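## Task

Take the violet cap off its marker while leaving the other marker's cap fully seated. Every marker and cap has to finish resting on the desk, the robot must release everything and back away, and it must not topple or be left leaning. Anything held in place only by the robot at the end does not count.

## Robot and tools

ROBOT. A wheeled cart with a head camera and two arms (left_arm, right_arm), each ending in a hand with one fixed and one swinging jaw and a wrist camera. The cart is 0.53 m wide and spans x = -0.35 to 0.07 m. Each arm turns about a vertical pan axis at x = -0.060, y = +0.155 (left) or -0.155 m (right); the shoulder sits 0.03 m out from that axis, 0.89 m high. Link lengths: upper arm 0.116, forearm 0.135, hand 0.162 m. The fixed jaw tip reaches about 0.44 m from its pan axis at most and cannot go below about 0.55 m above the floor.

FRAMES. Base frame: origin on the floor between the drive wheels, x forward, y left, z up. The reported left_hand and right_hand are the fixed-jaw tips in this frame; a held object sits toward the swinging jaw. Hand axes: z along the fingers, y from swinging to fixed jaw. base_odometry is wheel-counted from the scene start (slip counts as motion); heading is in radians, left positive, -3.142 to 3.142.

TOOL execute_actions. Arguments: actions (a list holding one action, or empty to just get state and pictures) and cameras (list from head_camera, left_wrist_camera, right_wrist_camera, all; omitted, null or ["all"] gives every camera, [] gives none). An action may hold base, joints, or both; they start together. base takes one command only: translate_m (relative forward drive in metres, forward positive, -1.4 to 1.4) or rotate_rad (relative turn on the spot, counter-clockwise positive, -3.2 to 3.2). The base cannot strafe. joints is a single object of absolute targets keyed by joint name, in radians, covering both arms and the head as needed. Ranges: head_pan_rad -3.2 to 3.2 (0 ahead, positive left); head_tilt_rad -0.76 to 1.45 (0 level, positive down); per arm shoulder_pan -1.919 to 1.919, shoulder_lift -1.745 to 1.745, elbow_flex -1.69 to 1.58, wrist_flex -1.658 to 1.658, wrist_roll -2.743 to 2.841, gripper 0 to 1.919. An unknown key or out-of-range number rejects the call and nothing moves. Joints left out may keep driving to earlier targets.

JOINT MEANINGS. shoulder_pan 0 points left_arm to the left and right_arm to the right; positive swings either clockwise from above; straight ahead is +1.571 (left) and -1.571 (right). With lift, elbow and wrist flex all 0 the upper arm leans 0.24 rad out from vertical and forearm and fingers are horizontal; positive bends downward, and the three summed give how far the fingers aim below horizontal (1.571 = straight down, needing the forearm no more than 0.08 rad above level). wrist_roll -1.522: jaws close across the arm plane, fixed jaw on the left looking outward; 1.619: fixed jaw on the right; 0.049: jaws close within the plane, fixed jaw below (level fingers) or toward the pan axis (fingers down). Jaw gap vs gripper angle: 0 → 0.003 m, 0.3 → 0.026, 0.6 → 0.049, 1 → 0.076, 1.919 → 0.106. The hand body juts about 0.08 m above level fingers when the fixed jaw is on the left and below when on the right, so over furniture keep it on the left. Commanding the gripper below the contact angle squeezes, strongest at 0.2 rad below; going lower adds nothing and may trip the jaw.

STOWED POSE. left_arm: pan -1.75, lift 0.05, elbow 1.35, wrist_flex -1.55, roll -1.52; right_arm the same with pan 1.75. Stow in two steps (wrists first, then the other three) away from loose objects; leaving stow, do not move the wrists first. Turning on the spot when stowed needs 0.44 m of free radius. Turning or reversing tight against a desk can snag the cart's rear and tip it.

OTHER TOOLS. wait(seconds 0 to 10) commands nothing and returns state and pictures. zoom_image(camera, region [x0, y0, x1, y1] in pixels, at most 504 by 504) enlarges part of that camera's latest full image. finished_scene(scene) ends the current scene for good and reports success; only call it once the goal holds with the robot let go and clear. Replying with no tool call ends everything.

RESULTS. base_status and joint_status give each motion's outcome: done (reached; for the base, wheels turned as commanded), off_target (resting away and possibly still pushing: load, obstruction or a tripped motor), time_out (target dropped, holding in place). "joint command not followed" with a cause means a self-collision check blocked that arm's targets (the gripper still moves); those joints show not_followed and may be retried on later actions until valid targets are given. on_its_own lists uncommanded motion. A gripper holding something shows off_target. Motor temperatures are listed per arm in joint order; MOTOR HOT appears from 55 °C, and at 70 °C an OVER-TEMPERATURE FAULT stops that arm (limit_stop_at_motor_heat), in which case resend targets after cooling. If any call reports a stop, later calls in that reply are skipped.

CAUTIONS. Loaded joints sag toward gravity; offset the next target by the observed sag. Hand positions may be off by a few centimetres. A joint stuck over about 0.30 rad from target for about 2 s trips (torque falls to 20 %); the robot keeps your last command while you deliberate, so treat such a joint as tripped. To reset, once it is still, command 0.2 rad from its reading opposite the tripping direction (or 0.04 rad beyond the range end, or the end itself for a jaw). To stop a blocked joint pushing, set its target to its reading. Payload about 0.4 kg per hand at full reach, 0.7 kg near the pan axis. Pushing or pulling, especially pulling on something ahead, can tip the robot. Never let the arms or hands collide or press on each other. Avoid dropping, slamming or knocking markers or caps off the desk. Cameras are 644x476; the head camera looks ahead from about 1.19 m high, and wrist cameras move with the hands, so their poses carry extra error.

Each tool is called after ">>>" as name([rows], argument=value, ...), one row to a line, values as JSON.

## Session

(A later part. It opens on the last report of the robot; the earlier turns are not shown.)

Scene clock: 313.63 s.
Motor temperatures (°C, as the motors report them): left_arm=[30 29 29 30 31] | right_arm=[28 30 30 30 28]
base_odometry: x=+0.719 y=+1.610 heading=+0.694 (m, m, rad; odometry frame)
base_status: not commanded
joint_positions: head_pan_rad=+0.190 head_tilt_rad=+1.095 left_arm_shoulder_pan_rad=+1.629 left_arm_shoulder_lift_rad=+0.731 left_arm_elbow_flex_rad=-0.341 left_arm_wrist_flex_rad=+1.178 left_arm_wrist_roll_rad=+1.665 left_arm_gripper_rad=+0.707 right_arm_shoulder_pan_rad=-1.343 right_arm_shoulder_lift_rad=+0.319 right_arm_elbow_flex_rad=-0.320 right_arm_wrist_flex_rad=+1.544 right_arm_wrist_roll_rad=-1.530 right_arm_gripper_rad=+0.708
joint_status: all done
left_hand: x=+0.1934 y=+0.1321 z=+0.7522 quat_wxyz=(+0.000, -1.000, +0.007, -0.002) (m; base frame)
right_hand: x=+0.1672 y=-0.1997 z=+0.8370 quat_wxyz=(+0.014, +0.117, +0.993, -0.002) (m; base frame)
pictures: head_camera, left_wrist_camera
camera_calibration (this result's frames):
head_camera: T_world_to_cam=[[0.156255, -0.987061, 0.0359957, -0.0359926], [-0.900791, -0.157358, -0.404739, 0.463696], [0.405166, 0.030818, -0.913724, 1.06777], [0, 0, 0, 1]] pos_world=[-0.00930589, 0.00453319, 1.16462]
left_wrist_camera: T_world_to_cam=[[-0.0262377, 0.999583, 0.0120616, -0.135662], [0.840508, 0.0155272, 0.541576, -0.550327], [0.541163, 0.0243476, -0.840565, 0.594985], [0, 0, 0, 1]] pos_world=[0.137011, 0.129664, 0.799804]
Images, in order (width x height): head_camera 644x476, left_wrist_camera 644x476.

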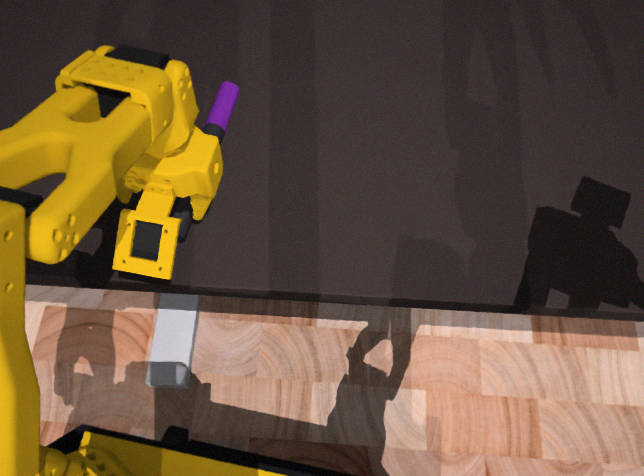

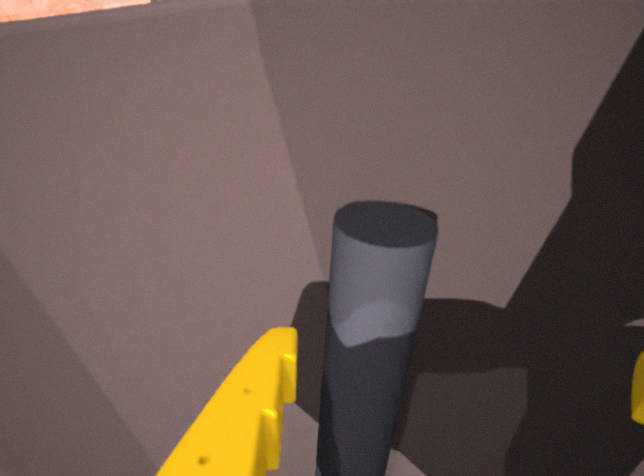

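>>> execute_actions([
  {"joints": {"left_arm_shoulder_lift_rad": 0.749, "left_arm_elbow_flex_rad": -0.311, "left_arm_wrist_flex_rad": 1.105}},
], cameras=["head_camera", "left_wrist_camera"])

Scene clock: 324.10 s.
Motor temperatures (°C, as the motors report them): left_arm=[30 29 29 30 31] | right_arm=[28 30 30 30 28]
base_odometry: x=+0.719 y=+1.610 heading=+0.694 (m, m, rad; odometry frame)
base_status: not commanded
joint_positions: head_pan_rad=+0.190 head_tilt_rad=+1.095 left_arm_shoulder_pan_rad=+1.629 left_arm_shoulder_lift_rad=+0.767 left_arm_elbow_flex_rad=-0.309 left_arm_wrist_flex_rad=+1.114 left_arm_wrist_roll_rad=+1.665 left_arm_gripper_rad=+0.707 right_arm_shoulder_pan_rad=-1.343 right_arm_shoulder_lift_rad=+0.319 right_arm_elbow_flex_rad=-0.320 right_arm_wrist_flex_rad=+1.544 right_arm_wrist_roll_rad=-1.530 right_arm_gripper_rad=+0.708
joint_status: all done
left_hand: x=+0.1915 y=+0.1322 z=+0.7400 quat_wxyz=(+0.000, -1.000, +0.007, +0.001) (m; base frame)
right_hand: x=+0.1672 y=-0.1997 z=+0.8370 quat_wxyz=(+0.014, +0.117, +0.993, -0.002) (m; base frame)
pictures: head_camera, left_wrist_camera
camera_calibration (this result's frames):
head_camera: T_world_to_cam=[[0.156255, -0.987061, 0.0359957, -0.0359926], [-0.900791, -0.157358, -0.404739, 0.463696], [0.405166, 0.0308179, -0.913723, 1.06777], [0, 0, 0, 1]] pos_world=[-0.0093059, 0.00453319, 1.16462]
left_wrist_camera: T_world_to_cam=[[-0.0261814, 0.99958, 0.0124514, -0.135976], [0.842988, 0.0153817, 0.537713, -0.53971], [0.537296, 0.0245744, -0.843036, 0.588284], [0, 0, 0, 1]] pos_world=[0.135327, 0.129763, 0.787847]
Images, in order (width x height): head_camera 644x476, left_wrist_camera 644x476.

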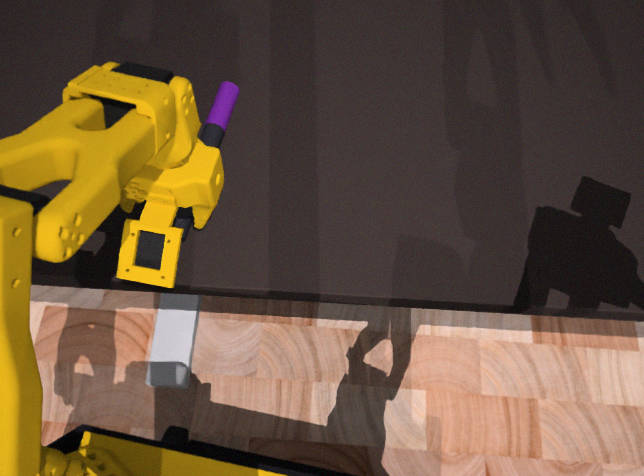

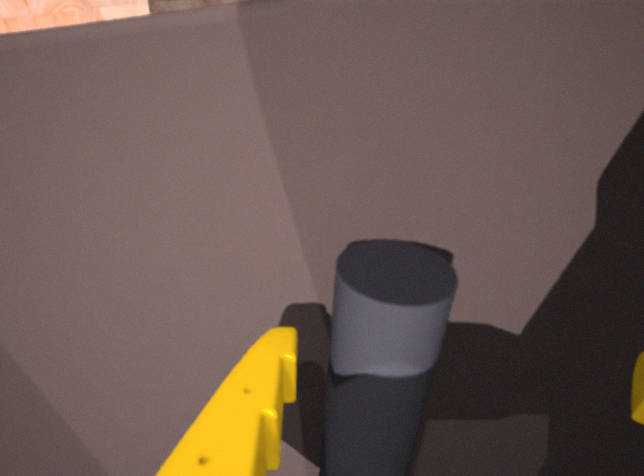

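>>> zoom_image(camera="left_wrist_camera", region=[250, 220, 480, 450])

Region (250, 220, 480, 450) of left_wrist_camera's 644x476 image, scaled by 2.191.

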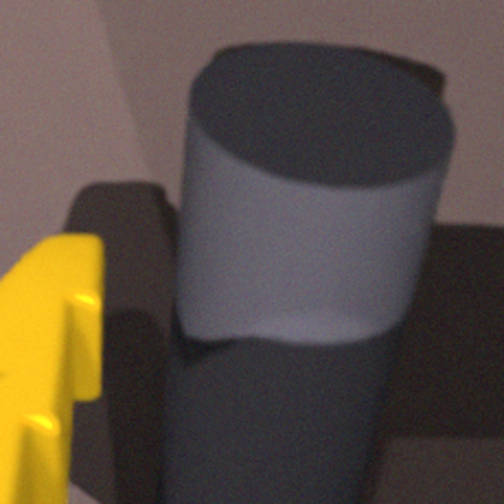

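>>> execute_actions([
  {"joints": {"left_arm_shoulder_lift_rad": 0.78, "left_arm_elbow_flex_rad": -0.309, "left_arm_wrist_flex_rad": 1.073}},
], cameras=["left_wrist_camera"])

Scene clock: 353.43 s.
Motor temperatures (°C, as the motors report them): left_arm=[30 29 29 30 31] | right_arm=[28 30 30 30 28]
base_odometry: x=+0.719 y=+1.610 heading=+0.694 (m, m, rad; odometry frame)
base_status: not commanded
joint_positions: head_pan_rad=+0.190 head_tilt_rad=+1.095 left_arm_shoulder_pan_rad=+1.629 left_arm_shoulder_lift_rad=+0.800 left_arm_elbow_flex_rad=-0.309 left_arm_wrist_flex_rad=+1.081 left_arm_wrist_roll_rad=+1.665 left_arm_gripper_rad=+0.707 right_arm_shoulder_pan_rad=-1.343 right_arm_shoulder_lift_rad=+0.319 right_arm_elbow_flex_rad=-0.320 right_arm_wrist_flex_rad=+1.544 right_arm_wrist_roll_rad=-1.530 right_arm_gripper_rad=+0.708
joint_status: all done
left_hand: x=+0.1916 y=+0.1322 z=+0.7329 quat_wxyz=(+0.000, -1.000, +0.007, +0.001) (m; base frame)
right_hand: x=+0.1672 y=-0.1997 z=+0.8370 quat_wxyz=(+0.014, +0.117, +0.993, -0.002) (m; base frame)
pictures: left_wrist_camera
camera_calibration (this result's frames):
left_wrist_camera: T_world_to_cam=[[-0.0261814, 0.99958, 0.0124514, -0.135878], [0.842988, 0.0153817, 0.537713, -0.535952], [0.537296, 0.0245744, -0.843036, 0.582213], [0, 0, 0, 1]] pos_world=[0.135423, 0.129758, 0.780707]
Images, in order (width x height): left_wrist_camera 644x476.

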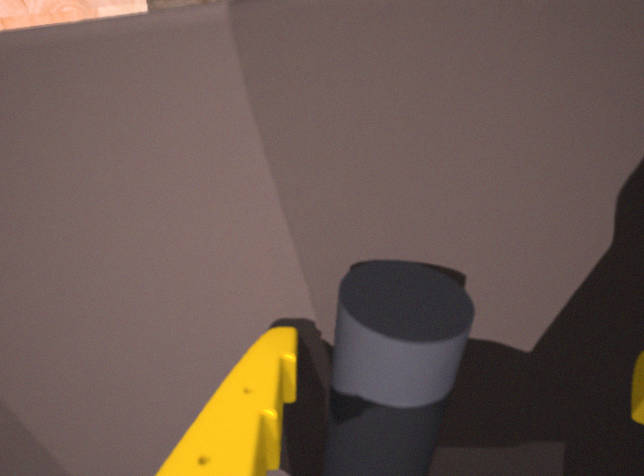

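>>> execute_actions([
  {"joints": {"left_arm_gripper_rad": 0.06}},
], cameras=["head_camera", "left_wrist_camera"])

Scene clock: 357.43 s.
Motor temperatures (°C, as the motors report them): left_arm=[30 29 29 30 31] | right_arm=[28 30 30 30 28]
base_odometry: x=+0.719 y=+1.610 heading=+0.694 (m, m, rad; odometry frame)
base_status: not commanded
joint_positions: head_pan_rad=+0.190 head_tilt_rad=+1.095 left_arm_shoulder_pan_rad=+1.629 left_arm_shoulder_lift_rad=+0.800 left_arm_elbow_flex_rad=-0.309 left_arm_wrist_flex_rad=+1.081 left_arm_wrist_roll_rad=+1.665 left_arm_gripper_rad=+0.207 right_arm_shoulder_pan_rad=-1.343 right_arm_shoulder_lift_rad=+0.319 right_arm_elbow_flex_rad=-0.320 right_arm_wrist_flex_rad=+1.544 right_arm_wrist_roll_rad=-1.530 right_arm_gripper_rad=+0.708
joint_status: left_arm_gripper_rad off_target (ended at +0.207, target +0.060)
left_hand: x=+0.1916 y=+0.1322 z=+0.7329 quat_wxyz=(+0.000, -1.000, +0.007, +0.001) (m; base frame)
right_hand: x=+0.1672 y=-0.1997 z=+0.8370 quat_wxyz=(+0.014, +0.117, +0.993, -0.002) (m; base frame)
pictures: head_camera, left_wrist_camera
camera_calibration (this result's frames):
head_camera: T_world_to_cam=[[0.156256, -0.98706, 0.0359957, -0.0359925], [-0.900791, -0.157359, -0.404739, 0.463697], [0.405166, 0.0308184, -0.913723, 1.06777], [0, 0, 0, 1]] pos_world=[-0.0093059, 0.00453323, 1.16462]
left_wrist_camera: T_world_to_cam=[[-0.0261814, 0.99958, 0.0124514, -0.135878], [0.842988, 0.0153817, 0.537713, -0.535952], [0.537296, 0.0245744, -0.843036, 0.582213], [0, 0, 0, 1]] pos_world=[0.135423, 0.129758, 0.780707]
Images, in order (width x height): head_camera 644x476, left_wrist_camera 644x476.

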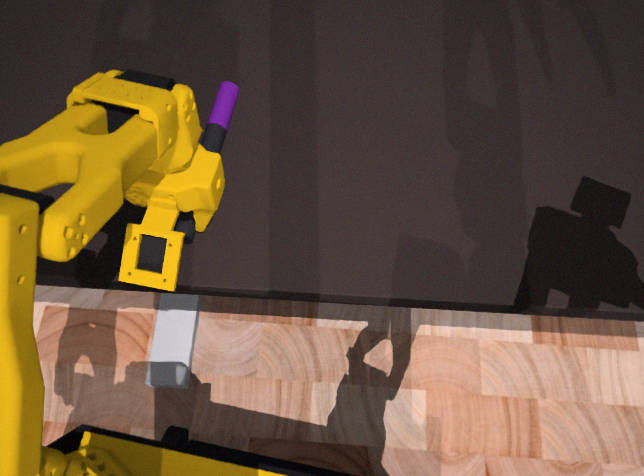

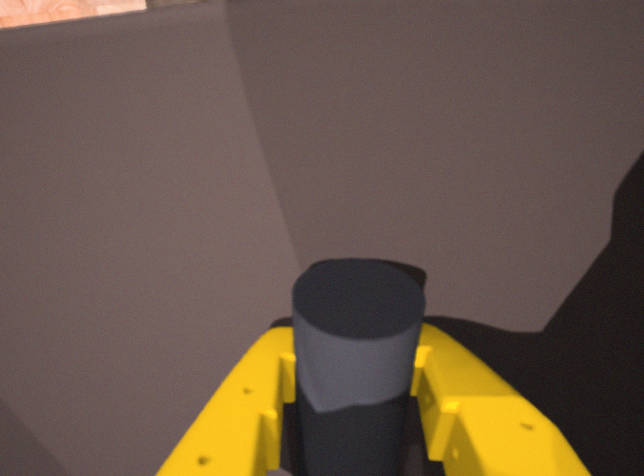

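>>> execute_actions([
  {"joints": {"left_arm_gripper_rad": 0.01, "left_arm_shoulder_lift_rad": 0.625, "left_arm_elbow_flex_rad": -0.445, "left_arm_wrist_flex_rad": 1.345}},
], cameras=["head_camera", "left_wrist_camera"])

Scene clock: 391.00 s.
Motor temperatures (°C, as the motors report them): left_arm=[30 29 29 30 31] | right_arm=[28 30 30 30 28]
base_odometry: x=+0.719 y=+1.610 heading=+0.694 (m, m, rad; odometry frame)
base_status: not commanded
joint_positions: head_pan_rad=+0.190 head_tilt_rad=+1.095 left_arm_shoulder_pan_rad=+1.629 left_arm_shoulder_lift_rad=+0.685 left_arm_elbow_flex_rad=-0.410 left_arm_wrist_flex_rad=+1.336 left_arm_wrist_roll_rad=+1.665 left_arm_gripper_rad=+0.205 right_arm_shoulder_pan_rad=-1.343 right_arm_shoulder_lift_rad=+0.319 right_arm_elbow_flex_rad=-0.320 right_arm_wrist_flex_rad=+1.544 right_arm_wrist_roll_rad=-1.530 right_arm_gripper_rad=+0.708
joint_status: left_arm_gripper_rad off_target (ended at +0.205, target +0.010); the others done
left_hand: x=+0.1879 y=+0.1324 z=+0.7716 quat_wxyz=(+0.001, -1.000, +0.007, +0.020) (m; base frame)
right_hand: x=+0.1672 y=-0.1997 z=+0.8370 quat_wxyz=(+0.014, +0.117, +0.993, -0.002) (m; base frame)
pictures: head_camera, left_wrist_camera
camera_calibration (this result's frames):
head_camera: T_world_to_cam=[[0.156256, -0.98706, 0.0359957, -0.0359925], [-0.900791, -0.157359, -0.404739, 0.463697], [0.405166, 0.0308184, -0.913723, 1.06777], [0, 0, 0, 1]] pos_world=[-0.0093059, 0.00453322, 1.16462]
left_wrist_camera: T_world_to_cam=[[-0.0256426, 0.999548, 0.0156887, -0.139268], [0.862951, 0.0142106, 0.505088, -0.532057], [0.504636, 0.0264904, -0.862926, 0.638012], [0, 0, 0, 1]] pos_world=[0.133604, 0.129864, 0.821477]
Images, in order (width x height): head_camera 644x476, left_wrist_camera 644x476.

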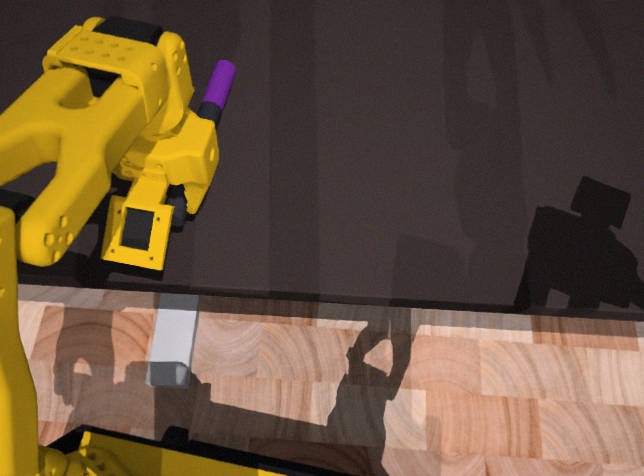

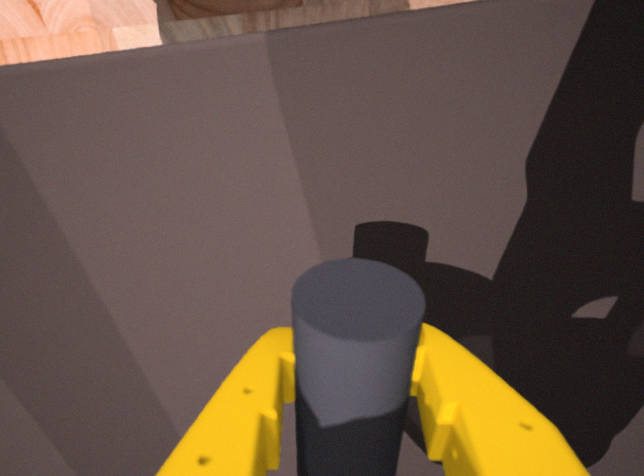

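>>> execute_actions([
  {"joints": {"left_arm_shoulder_pan_rad": 1.903, "left_arm_shoulder_lift_rad": 0.752, "left_arm_elbow_flex_rad": -0.625, "left_arm_wrist_flex_rad": 1.10, "left_arm_wrist_roll_rad": 0.287, "head_pan_rad": 0.05, "head_tilt_rad": 1.05}},
], cameras=["head_camera", "left_wrist_camera"])

Scene clock: 433.00 s.
Motor temperatures (°C, as the motors report them): left_arm=[30 29 29 30 31] | right_arm=[28 30 30 30 28]
base_odometry: x=+0.719 y=+1.610 heading=+0.694 (m, m, rad; odometry frame)
base_status: not commanded
joint_positions: head_pan_rad=+0.060 head_tilt_rad=+1.065 left_arm_shoulder_pan_rad=+1.895 left_arm_shoulder_lift_rad=+0.777 left_arm_elbow_flex_rad=-0.588 left_arm_wrist_flex_rad=+1.112 left_arm_wrist_roll_rad=+0.298 left_arm_gripper_rad=+0.205 right_arm_shoulder_pan_rad=-1.343 right_arm_shoulder_lift_rad=+0.319 right_arm_elbow_flex_rad=-0.320 right_arm_wrist_flex_rad=+1.544 right_arm_wrist_roll_rad=-1.530 right_arm_gripper_rad=+0.708
joint_status: all done
left_hand: x=+0.2221 y=+0.0578 z=+0.7778 quat_wxyz=(+0.064, -0.674, +0.726, -0.118) (m; base frame)
right_hand: x=+0.1672 y=-0.1997 z=+0.8370 quat_wxyz=(+0.014, +0.117, +0.993, -0.002) (m; base frame)
pictures: head_camera, left_wrist_camera
camera_calibration (this result's frames):
head_camera: T_world_to_cam=[[0.0258983, -0.999052, 0.0349867, -0.0409579], [-0.901018, -0.038488, -0.43207, 0.495144], [0.433007, -0.0203337, -0.901161, 1.05462], [0, 0, 0, 1]] pos_world=[-0.00946246, -0.000417689, 1.16575]
left_wrist_camera: T_world_to_cam=[[0.963137, -0.0230045, 0.268026, -0.420678], [-0.180745, -0.793279, 0.581412, -0.344548], [0.199244, -0.608424, -0.768194, 0.658984], [0, 0, 0, 1]] pos_world=[0.211596, 0.117941, 0.819305]
Images, in order (width x height): head_camera 644x476, left_wrist_camera 644x476.

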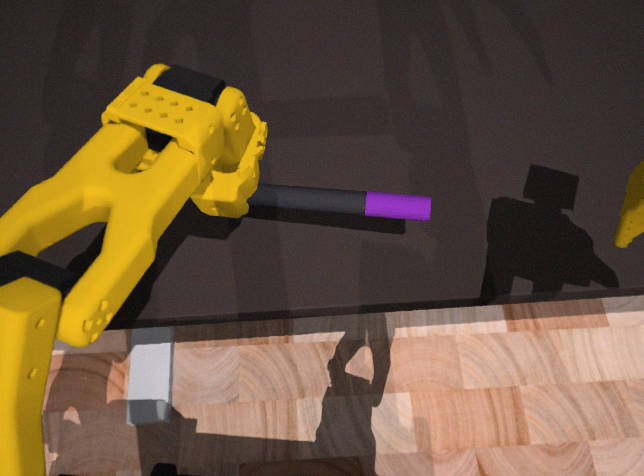

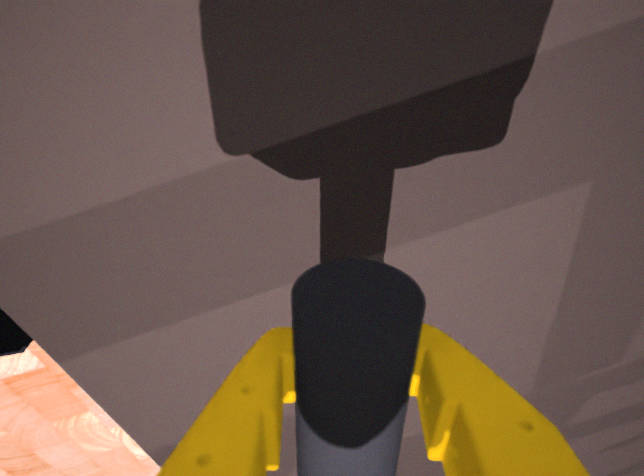

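>>> zoom_image(camera="head_camera", region=[200, 140, 460, 270])

Region (200, 140, 460, 270) of head_camera's 644x476 image, scaled by 1.938.

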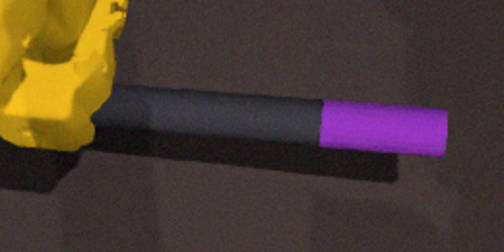

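>>> execute_actions([
  {"joints": {"right_arm_wrist_roll_rad": 2.82, "right_arm_gripper_rad": 0.75}},
], cameras=["head_camera", "right_wrist_camera"])

Scene clock: 456.10 s.
Motor temperatures (°C, as the motors report them): left_arm=[30 30 29 30 32] | right_arm=[28 30 30 30 28]
base_odometry: x=+0.719 y=+1.610 heading=+0.694 (m, m, rad; odometry frame)
base_status: not commanded
joint_positions: head_pan_rad=+0.060 head_tilt_rad=+1.065 left_arm_shoulder_pan_rad=+1.895 left_arm_shoulder_lift_rad=+0.777 left_arm_elbow_flex_rad=-0.588 left_arm_wrist_flex_rad=+1.112 left_arm_wrist_roll_rad=+0.298 left_arm_gripper_rad=+0.205 right_arm_shoulder_pan_rad=-1.343 right_arm_shoulder_lift_rad=+0.319 right_arm_elbow_flex_rad=-0.320 right_arm_wrist_flex_rad=+1.544 right_arm_wrist_roll_rad=+2.811 right_arm_gripper_rad=+0.742
joint_status: all done
left_hand: x=+0.2221 y=+0.0578 z=+0.7778 quat_wxyz=(+0.064, -0.674, +0.726, -0.118) (m; base frame)
right_hand: x=+0.1722 y=-0.2117 z=+0.8372 quat_wxyz=(-0.009, -0.886, -0.464, -0.011) (m; base frame)
pictures: head_camera, right_wrist_camera
camera_calibration (this result's frames):
head_camera: T_world_to_cam=[[0.0258982, -0.999052, 0.0349867, -0.0409579], [-0.901018, -0.038488, -0.43207, 0.495144], [0.433007, -0.0203338, -0.901161, 1.05462], [0, 0, 0, 1]] pos_world=[-0.00946246, -0.000417691, 1.16575]
right_wrist_camera: T_world_to_cam=[[-0.805197, 0.592828, -0.0145854, 0.273214], [0.479909, 0.665881, 0.571219, -0.401383], [0.348346, 0.452944, -0.820668, 0.78855], [0, 0, 0, 1]] pos_world=[0.13793, -0.251865, 0.8804]
Images, in order (width x height): head_camera 644x476, right_wrist_camera 644x476.

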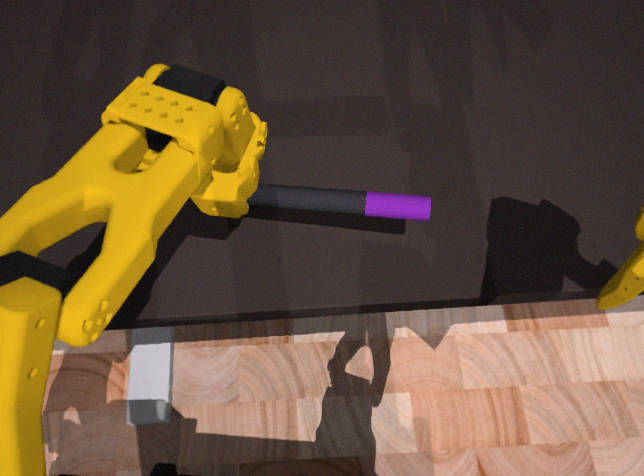

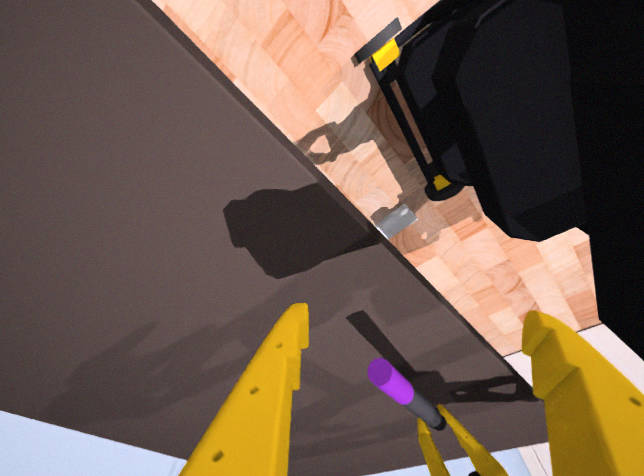

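>>> execute_actions([
  {"joints": {"right_arm_shoulder_pan_rad": -1.55, "right_arm_shoulder_lift_rad": 0.525, "right_arm_elbow_flex_rad": -0.645, "right_arm_wrist_flex_rad": 1.355}},
], cameras=["head_camera", "right_wrist_camera"])

Scene clock: 460.30 s.
Motor temperatures (°C, as the motors report them): left_arm=[30 30 29 30 32] | right_arm=[28 30 30 30 28]
base_odometry: x=+0.719 y=+1.610 heading=+0.694 (m, m, rad; odometry frame)
base_status: not commanded
joint_positions: head_pan_rad=+0.060 head_tilt_rad=+1.065 left_arm_shoulder_pan_rad=+1.895 left_arm_shoulder_lift_rad=+0.777 left_arm_elbow_flex_rad=-0.588 left_arm_wrist_flex_rad=+1.112 left_arm_wrist_roll_rad=+0.298 left_arm_gripper_rad=+0.205 right_arm_shoulder_pan_rad=-1.543 right_arm_shoulder_lift_rad=+0.543 right_arm_elbow_flex_rad=-0.613 right_arm_wrist_flex_rad=+1.365 right_arm_wrist_roll_rad=+2.811 right_arm_gripper_rad=+0.742
joint_status: all done
left_hand: x=+0.2221 y=+0.0578 z=+0.7778 quat_wxyz=(+0.064, -0.674, +0.726, -0.118) (m; base frame)
right_hand: x=+0.2374 y=-0.1662 z=+0.8381 quat_wxyz=(-0.079, -0.827, -0.544, -0.113) (m; base frame)
pictures: head_camera, right_wrist_camera
camera_calibration (this result's frames):
head_camera: T_world_to_cam=[[0.0258921, -0.999052, 0.0349864, -0.040958], [-0.901016, -0.0384825, -0.432076, 0.495151], [0.433013, -0.020336, -0.901158, 1.05461], [0, 0, 0, 1]] pos_world=[-0.00946256, -0.00041792, 1.16575]
right_wrist_camera: T_world_to_cam=[[-0.874899, 0.420678, -0.239963, 0.475615], [0.188305, 0.751973, 0.631726, -0.430672], [0.446199, 0.50751, -0.737115, 0.661812], [0, 0, 0, 1]] pos_world=[0.201912, -0.212104, 0.874029]
Images, in order (width x height): head_camera 644x476, right_wrist_camera 644x476.

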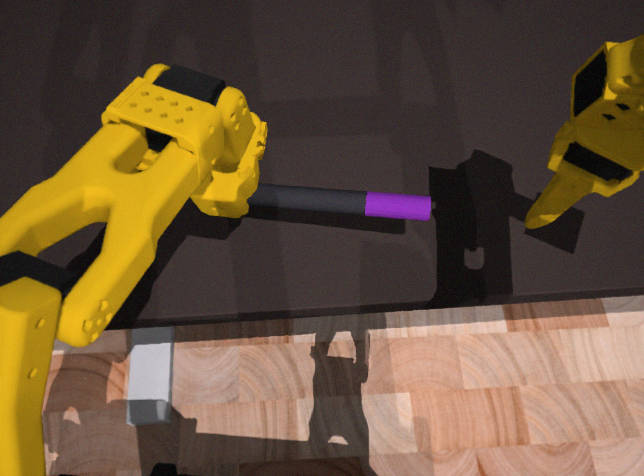

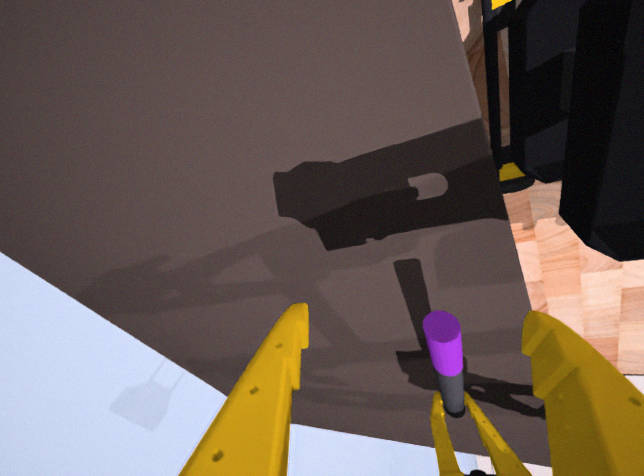

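>>> zoom_image(camera="right_wrist_camera", region=[380, 280, 540, 440])

>>> zoom_image(camera="head_camera", region=[484, 40, 644, 260])

Region (380, 280, 540, 440) of right_wrist_camera's 644x476 image, scaled by 3.150.

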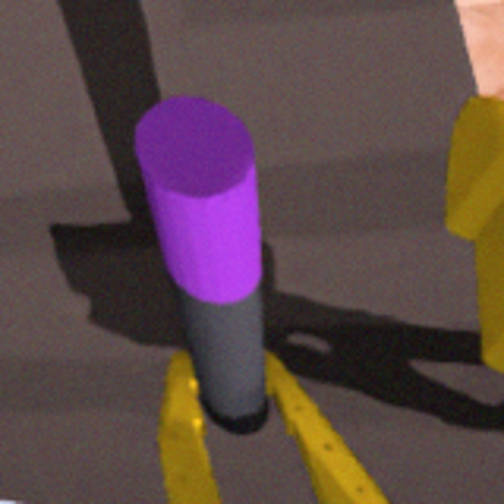

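Region (484, 40, 644, 260) of head_camera's 644x476 image, scaled by 2.291; it fills the left 367 columns of this view, and the rest is white.

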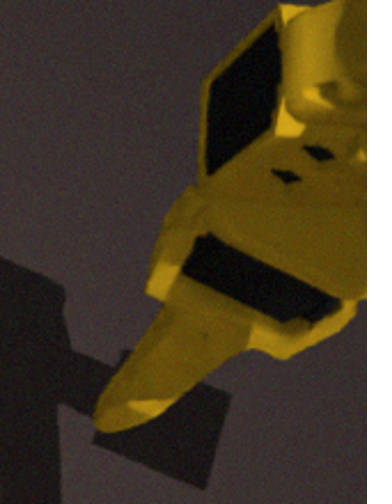

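>>> execute_actions([
  {"joints": {"right_arm_shoulder_pan_rad": -1.894}},
], cameras=["head_camera", "right_wrist_camera"])

Scene clock: 482.77 s.
Motor temperatures (°C, as the motors report them): left_arm=[30 30 29 30 32] | right_arm=[28 30 30 30 28]
base_odometry: x=+0.719 y=+1.610 heading=+0.694 (m, m, rad; odometry frame)
base_status: not commanded
joint_positions: head_pan_rad=+0.060 head_tilt_rad=+1.065 left_arm_shoulder_pan_rad=+1.895 left_arm_shoulder_lift_rad=+0.777 left_arm_elbow_flex_rad=-0.588 left_arm_wrist_flex_rad=+1.112 left_arm_wrist_roll_rad=+0.298 left_arm_gripper_rad=+0.205 right_arm_shoulder_pan_rad=-1.888 right_arm_shoulder_lift_rad=+0.543 right_arm_elbow_flex_rad=-0.613 right_arm_wrist_flex_rad=+1.365 right_arm_wrist_roll_rad=+2.811 right_arm_gripper_rad=+0.742
joint_status: all done
left_hand: x=+0.2221 y=+0.0578 z=+0.7778 quat_wxyz=(+0.064, -0.674, +0.726, -0.118) (m; base frame)
right_hand: x=+0.2237 y=-0.0649 z=+0.8381 quat_wxyz=(-0.058, -0.722, -0.678, -0.125) (m; base frame)
pictures: head_camera, right_wrist_camera
camera_calibration (this result's frames):
head_camera: T_world_to_cam=[[0.0258917, -0.999052, 0.0349864, -0.040958], [-0.901016, -0.0384821, -0.432076, 0.495151], [0.433013, -0.0203361, -0.901158, 1.05461], [0, 0, 0, 1]] pos_world=[-0.00946256, -0.000417933, 1.16575]
right_wrist_camera: T_world_to_cam=[[-0.965632, 0.0998615, -0.239963, 0.420445], [-0.0772183, 0.771336, 0.631726, -0.443602], [0.248177, 0.628545, -0.737115, 0.668691], [0, 0, 0, 1]] pos_world=[0.205786, -0.120123, 0.874029]
Images, in order (width x height): head_camera 644x476, right_wrist_camera 644x476.

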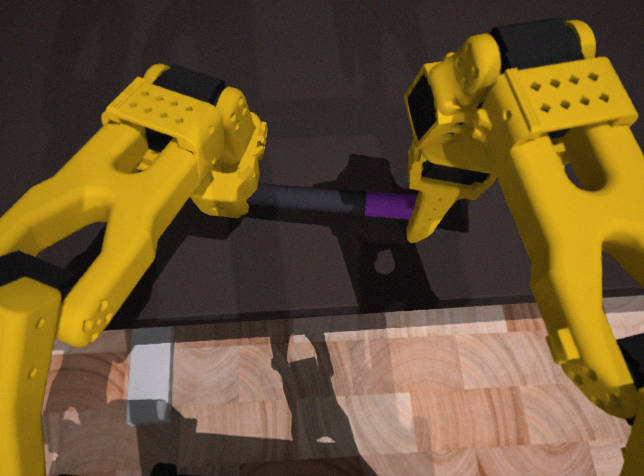

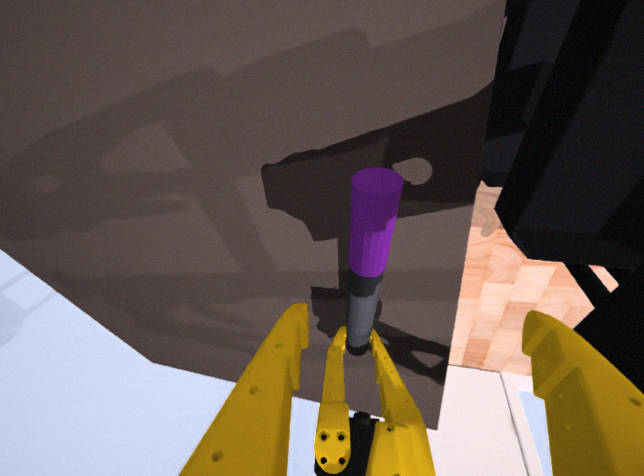

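I'll check the current state before continuing.

>>> execute_actions(actions=[])

Scene clock: 498.10 s.
Motor temperatures (°C, as the motors report them): left_arm=[30 30 29 30 32] | right_arm=[28 30 31 30 28]
base_odometry: x=+0.719 y=+1.610 heading=+0.694 (m, m, rad; odometry frame)
base_status: not commanded
joint_positions: head_pan_rad=+0.060 head_tilt_rad=+1.065 left_arm_shoulder_pan_rad=+1.895 left_arm_shoulder_lift_rad=+0.777 left_arm_elbow_flex_rad=-0.588 left_arm_wrist_flex_rad=+1.112 left_arm_wrist_roll_rad=+0.298 left_arm_gripper_rad=+0.205 right_arm_shoulder_pan_rad=-1.888 right_arm_shoulder_lift_rad=+0.543 right_arm_elbow_flex_rad=-0.613 right_arm_wrist_flex_rad=+1.365 right_arm_wrist_roll_rad=+2.811 right_arm_gripper_rad=+0.742
joint_status: all done
left_hand: x=+0.2221 y=+0.0578 z=+0.7778 quat_wxyz=(+0.064, -0.674, +0.726, -0.118) (m; base frame)
right_hand: x=+0.2237 y=-0.0649 z=+0.8381 quat_wxyz=(-0.058, -0.722, -0.678, -0.125) (m; base frame)
pictures: head_camera, left_wrist_camera, right_wrist_camera
camera_calibration (this result's frames):
head_camera: T_world_to_cam=[[0.0258918, -0.999052, 0.0349864, -0.040958], [-0.901016, -0.0384822, -0.432076, 0.495151], [0.433013, -0.0203361, -0.901158, 1.05461], [0, 0, 0, 1]] pos_world=[-0.00946256, -0.000417929, 1.16575]
left_wrist_camera: T_world_to_cam=[[0.963137, -0.0230045, 0.268026, -0.420678], [-0.180745, -0.793279, 0.581412, -0.344548], [0.199244, -0.608424, -0.768194, 0.658984], [0, 0, 0, 1]] pos_world=[0.211596, 0.117941, 0.819305]
right_wrist_camera: T_world_to_cam=[[-0.965632, 0.0998615, -0.239963, 0.420445], [-0.0772183, 0.771336, 0.631726, -0.443602], [0.248177, 0.628545, -0.737115, 0.668691], [0, 0, 0, 1]] pos_world=[0.205786, -0.120123, 0.874029]
Images, in order (width x height): head_camera 644x476, left_wrist_camera 644x476, right_wrist_camera 644x476.

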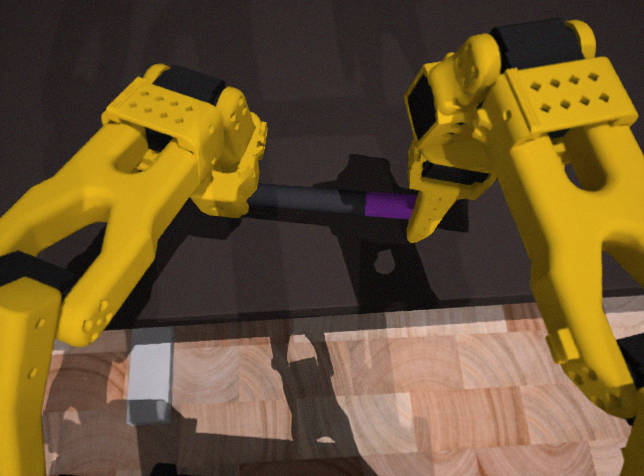

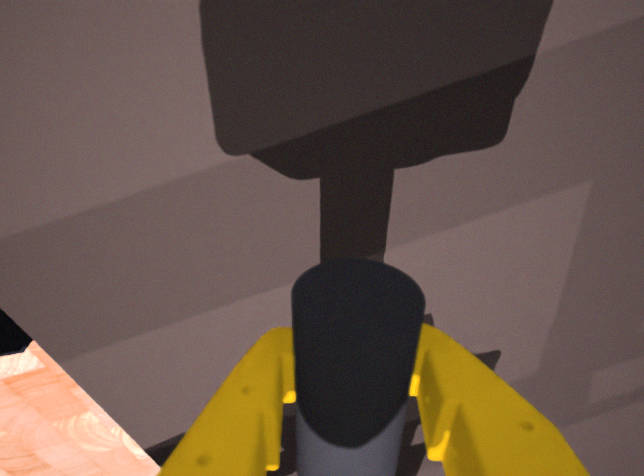

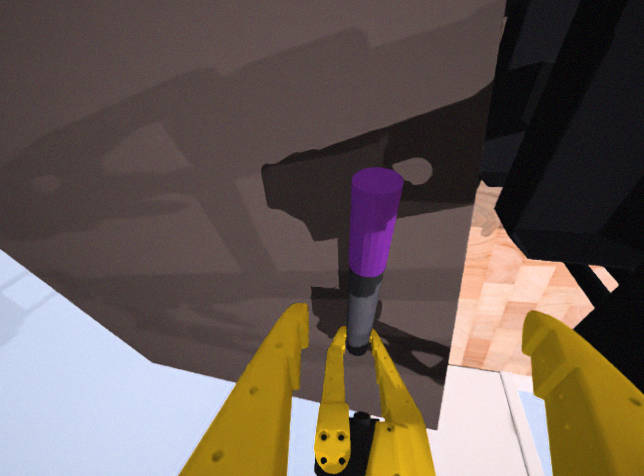

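>>> execute_actions([
  {"joints": {"right_arm_shoulder_lift_rad": 0.578, "right_arm_elbow_flex_rad": -0.515, "right_arm_wrist_flex_rad": 1.204}},
], cameras=["head_camera", "right_wrist_camera"])

Scene clock: 509.27 s.
Motor temperatures (°C, as the motors report them): left_arm=[30 30 29 30 32] | right_arm=[28 30 31 30 28]
base_odometry: x=+0.719 y=+1.610 heading=+0.694 (m, m, rad; odometry frame)
base_status: not commanded
joint_positions: head_pan_rad=+0.060 head_tilt_rad=+1.065 left_arm_shoulder_pan_rad=+1.895 left_arm_shoulder_lift_rad=+0.777 left_arm_elbow_flex_rad=-0.588 left_arm_wrist_flex_rad=+1.112 left_arm_wrist_roll_rad=+0.298 left_arm_gripper_rad=+0.205 right_arm_shoulder_pan_rad=-1.888 right_arm_shoulder_lift_rad=+0.598 right_arm_elbow_flex_rad=-0.511 right_arm_wrist_flex_rad=+1.213 right_arm_wrist_roll_rad=+2.811 right_arm_gripper_rad=+0.742
joint_status: all done
left_hand: x=+0.2221 y=+0.0578 z=+0.7778 quat_wxyz=(+0.064, -0.674, +0.726, -0.118) (m; base frame)
right_hand: x=+0.2278 y=-0.0636 z=+0.8122 quat_wxyz=(-0.057, -0.722, -0.679, -0.123) (m; base frame)
pictures: head_camera, right_wrist_camera
camera_calibration (this result's frames):
head_camera: T_world_to_cam=[[0.0258917, -0.999052, 0.0349864, -0.0409579], [-0.901015, -0.0384821, -0.432078, 0.495153], [0.433014, -0.020336, -0.901158, 1.05461], [0, 0, 0, 1]] pos_world=[-0.00946258, -0.000417934, 1.16575]
right_wrist_camera: T_world_to_cam=[[-0.966672, 0.0995201, -0.235882, 0.414953], [-0.0744577, 0.772242, 0.630951, -0.427855], [0.24495, 0.627486, -0.739095, 0.649944], [0, 0, 0, 1]] pos_world=[0.210063, -0.11872, 0.848205]
Images, in order (width x height): head_camera 644x476, right_wrist_camera 644x476.

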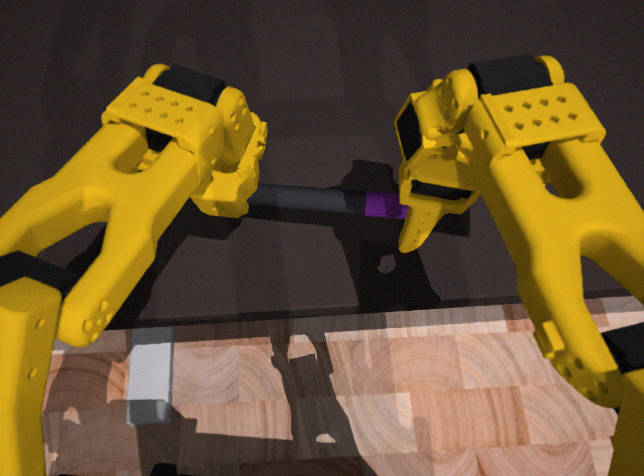

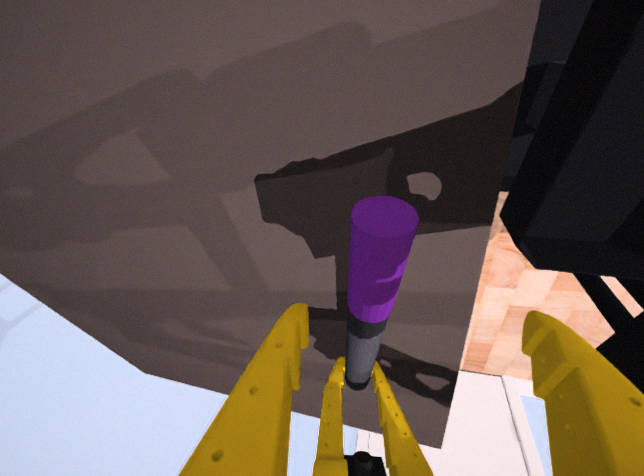

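>>> zoom_image(camera="right_wrist_camera", region=[240, 160, 560, 400])

Region (240, 160, 560, 400) of right_wrist_camera's 644x476 image, scaled by 1.575; it fills the top 378 rows of this view, and the rest is white.

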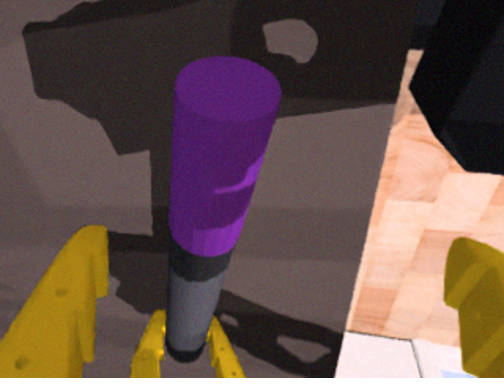

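>>> execute_actions([
  {"joints": {"right_arm_shoulder_pan_rad": -1.912, "right_arm_shoulder_lift_rad": 0.611, "right_arm_elbow_flex_rad": -0.42, "right_arm_wrist_flex_rad": 1.076, "right_arm_wrist_roll_rad": 2.79}},
], cameras=["head_camera", "right_wrist_camera"])

Scene clock: 555.93 s.
Motor temperatures (°C, as the motors report them): left_arm=[30 30 30 30 32] | right_arm=[28 30 31 30 28]
base_odometry: x=+0.719 y=+1.610 heading=+0.694 (m, m, rad; odometry frame)
base_status: not commanded
joint_positions: head_pan_rad=+0.060 head_tilt_rad=+1.065 left_arm_shoulder_pan_rad=+1.895 left_arm_shoulder_lift_rad=+0.777 left_arm_elbow_flex_rad=-0.588 left_arm_wrist_flex_rad=+1.112 left_arm_wrist_roll_rad=+0.298 left_arm_gripper_rad=+0.205 right_arm_shoulder_pan_rad=-1.905 right_arm_shoulder_lift_rad=+0.632 right_arm_elbow_flex_rad=-0.418 right_arm_wrist_flex_rad=+1.085 right_arm_wrist_roll_rad=+2.799 right_arm_gripper_rad=+0.742
joint_status: all done
left_hand: x=+0.2221 y=+0.0578 z=+0.7778 quat_wxyz=(+0.064, -0.674, +0.726, -0.118) (m; base frame)
right_hand: x=+0.2268 y=-0.0586 z=+0.7921 quat_wxyz=(-0.056, -0.720, -0.680, -0.123) (m; base frame)
pictures: head_camera, right_wrist_camera
camera_calibration (this result's frames):
head_camera: T_world_to_cam=[[0.0258908, -0.999052, 0.0349864, -0.0409579], [-0.901015, -0.0384813, -0.432078, 0.495154], [0.433015, -0.0203363, -0.901157, 1.05461], [0, 0, 0, 1]] pos_world=[-0.0094626, -0.000417965, 1.16575]
right_wrist_camera: T_world_to_cam=[[-0.967412, 0.0953686, -0.23456, 0.407668], [-0.0776874, 0.769885, 0.633436, -0.420485], [0.240994, 0.631016, -0.737388, 0.63201], [0, 0, 0, 1]] pos_world=[0.209406, -0.113962, 0.828009]
Images, in order (width x height): head_camera 644x476, right_wrist_camera 644x476.

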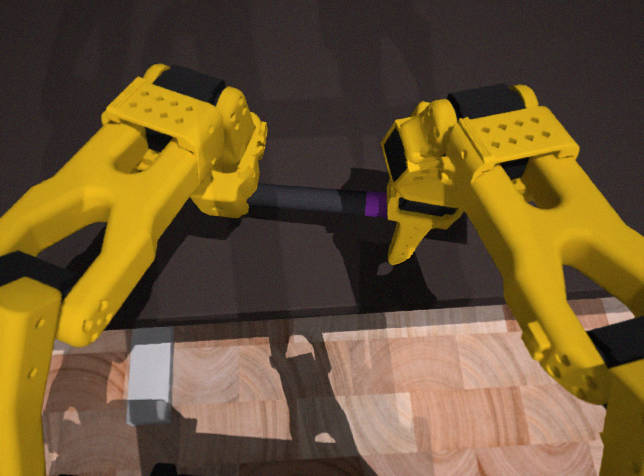

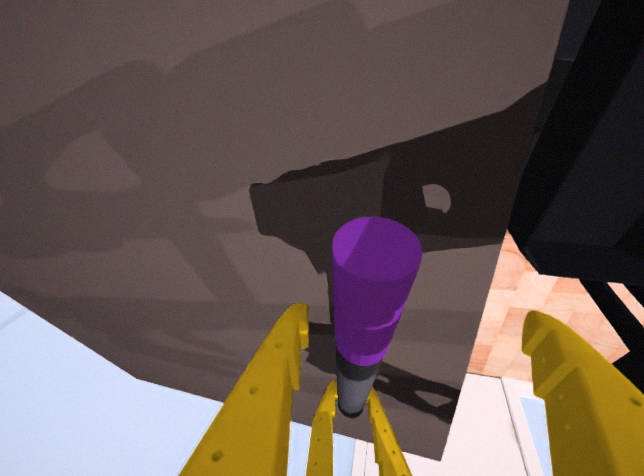

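>>> zoom_image(camera="right_wrist_camera", region=[240, 190, 560, 430])

Region (240, 190, 560, 430) of right_wrist_camera's 644x476 image, scaled by 1.575; it fills the top 378 rows of this view, and the rest is white.

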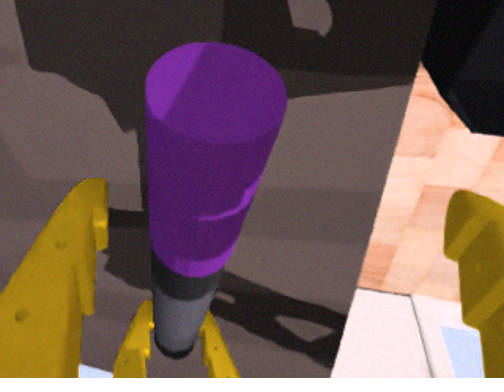

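>>> execute_actions([
  {"joints": {"right_arm_shoulder_lift_rad": 0.637, "right_arm_elbow_flex_rad": -0.361, "right_arm_wrist_flex_rad": 0.992}},
], cameras=["head_camera", "right_wrist_camera"])

Scene clock: 574.83 s.
Motor temperatures (°C, as the motors report them): left_arm=[30 30 30 30 32] | right_arm=[28 30 31 30 28]
base_odometry: x=+0.719 y=+1.610 heading=+0.694 (m, m, rad; odometry frame)
base_status: not commanded
joint_positions: head_pan_rad=+0.060 head_tilt_rad=+1.065 left_arm_shoulder_pan_rad=+1.895 left_arm_shoulder_lift_rad=+0.777 left_arm_elbow_flex_rad=-0.588 left_arm_wrist_flex_rad=+1.112 left_arm_wrist_roll_rad=+0.298 left_arm_gripper_rad=+0.205 right_arm_shoulder_pan_rad=-1.905 right_arm_shoulder_lift_rad=+0.656 right_arm_elbow_flex_rad=-0.358 right_arm_wrist_flex_rad=+1.001 right_arm_wrist_roll_rad=+2.799 right_arm_gripper_rad=+0.742
joint_status: all done
left_hand: x=+0.2221 y=+0.0578 z=+0.7778 quat_wxyz=(+0.064, -0.674, +0.726, -0.118) (m; base frame)
right_hand: x=+0.2262 y=-0.0589 z=+0.7788 quat_wxyz=(-0.056, -0.720, -0.680, -0.123) (m; base frame)
pictures: head_camera, right_wrist_camera
camera_calibration (this result's frames):
head_camera: T_world_to_cam=[[0.025891, -0.999052, 0.0349863, -0.0409579], [-0.901015, -0.0384815, -0.432079, 0.495154], [0.433016, -0.0203363, -0.901157, 1.05461], [0, 0, 0, 1]] pos_world=[-0.0094626, -0.00041796, 1.16575]
right_wrist_camera: T_world_to_cam=[[-0.967412, 0.0953686, -0.23456, 0.40396], [-0.0776874, 0.769885, 0.633436, -0.411926], [0.240994, 0.631016, -0.737388, 0.62247], [0, 0, 0, 1]] pos_world=[0.208783, -0.114178, 0.814683]
Images, in order (width x height): head_camera 644x476, right_wrist_camera 644x476.

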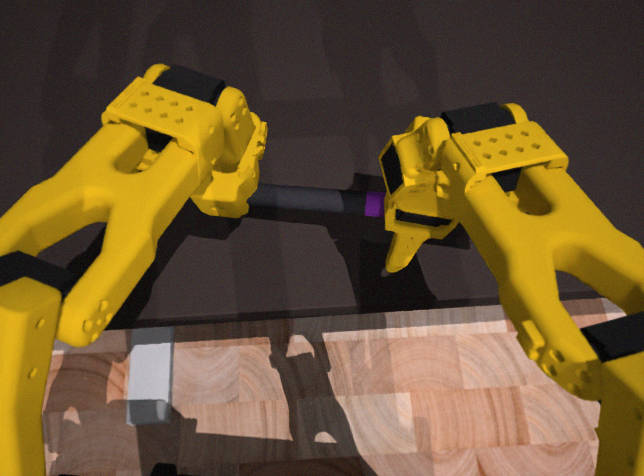

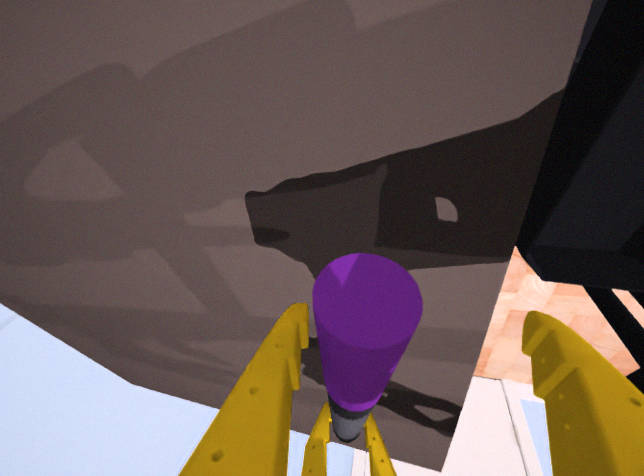

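>>> zoom_image(camera="right_wrist_camera", region=[240, 230, 560, 470])

>>> zoom_image(camera="head_camera", region=[320, 130, 500, 290])

Region (240, 230, 560, 470) of right_wrist_camera's 644x476 image, scaled by 1.575; it fills the top 378 rows of this view, and the rest is white.

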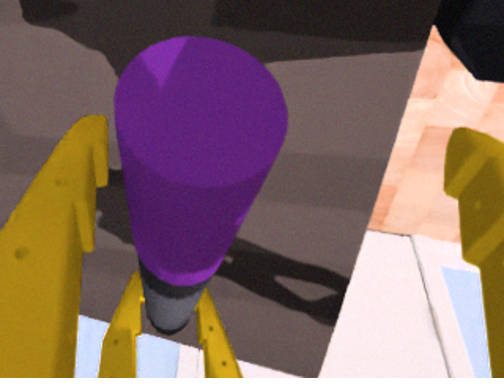

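Region (320, 130, 500, 290) of head_camera's 644x476 image, scaled by 2.800.

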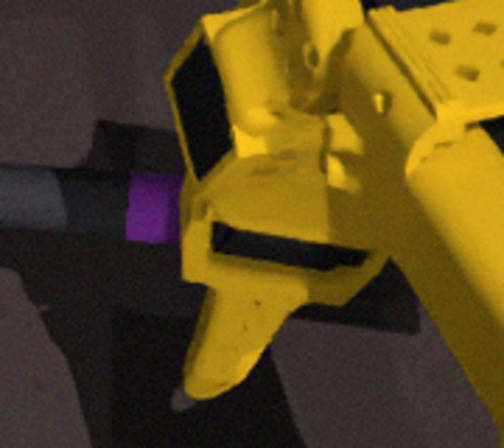

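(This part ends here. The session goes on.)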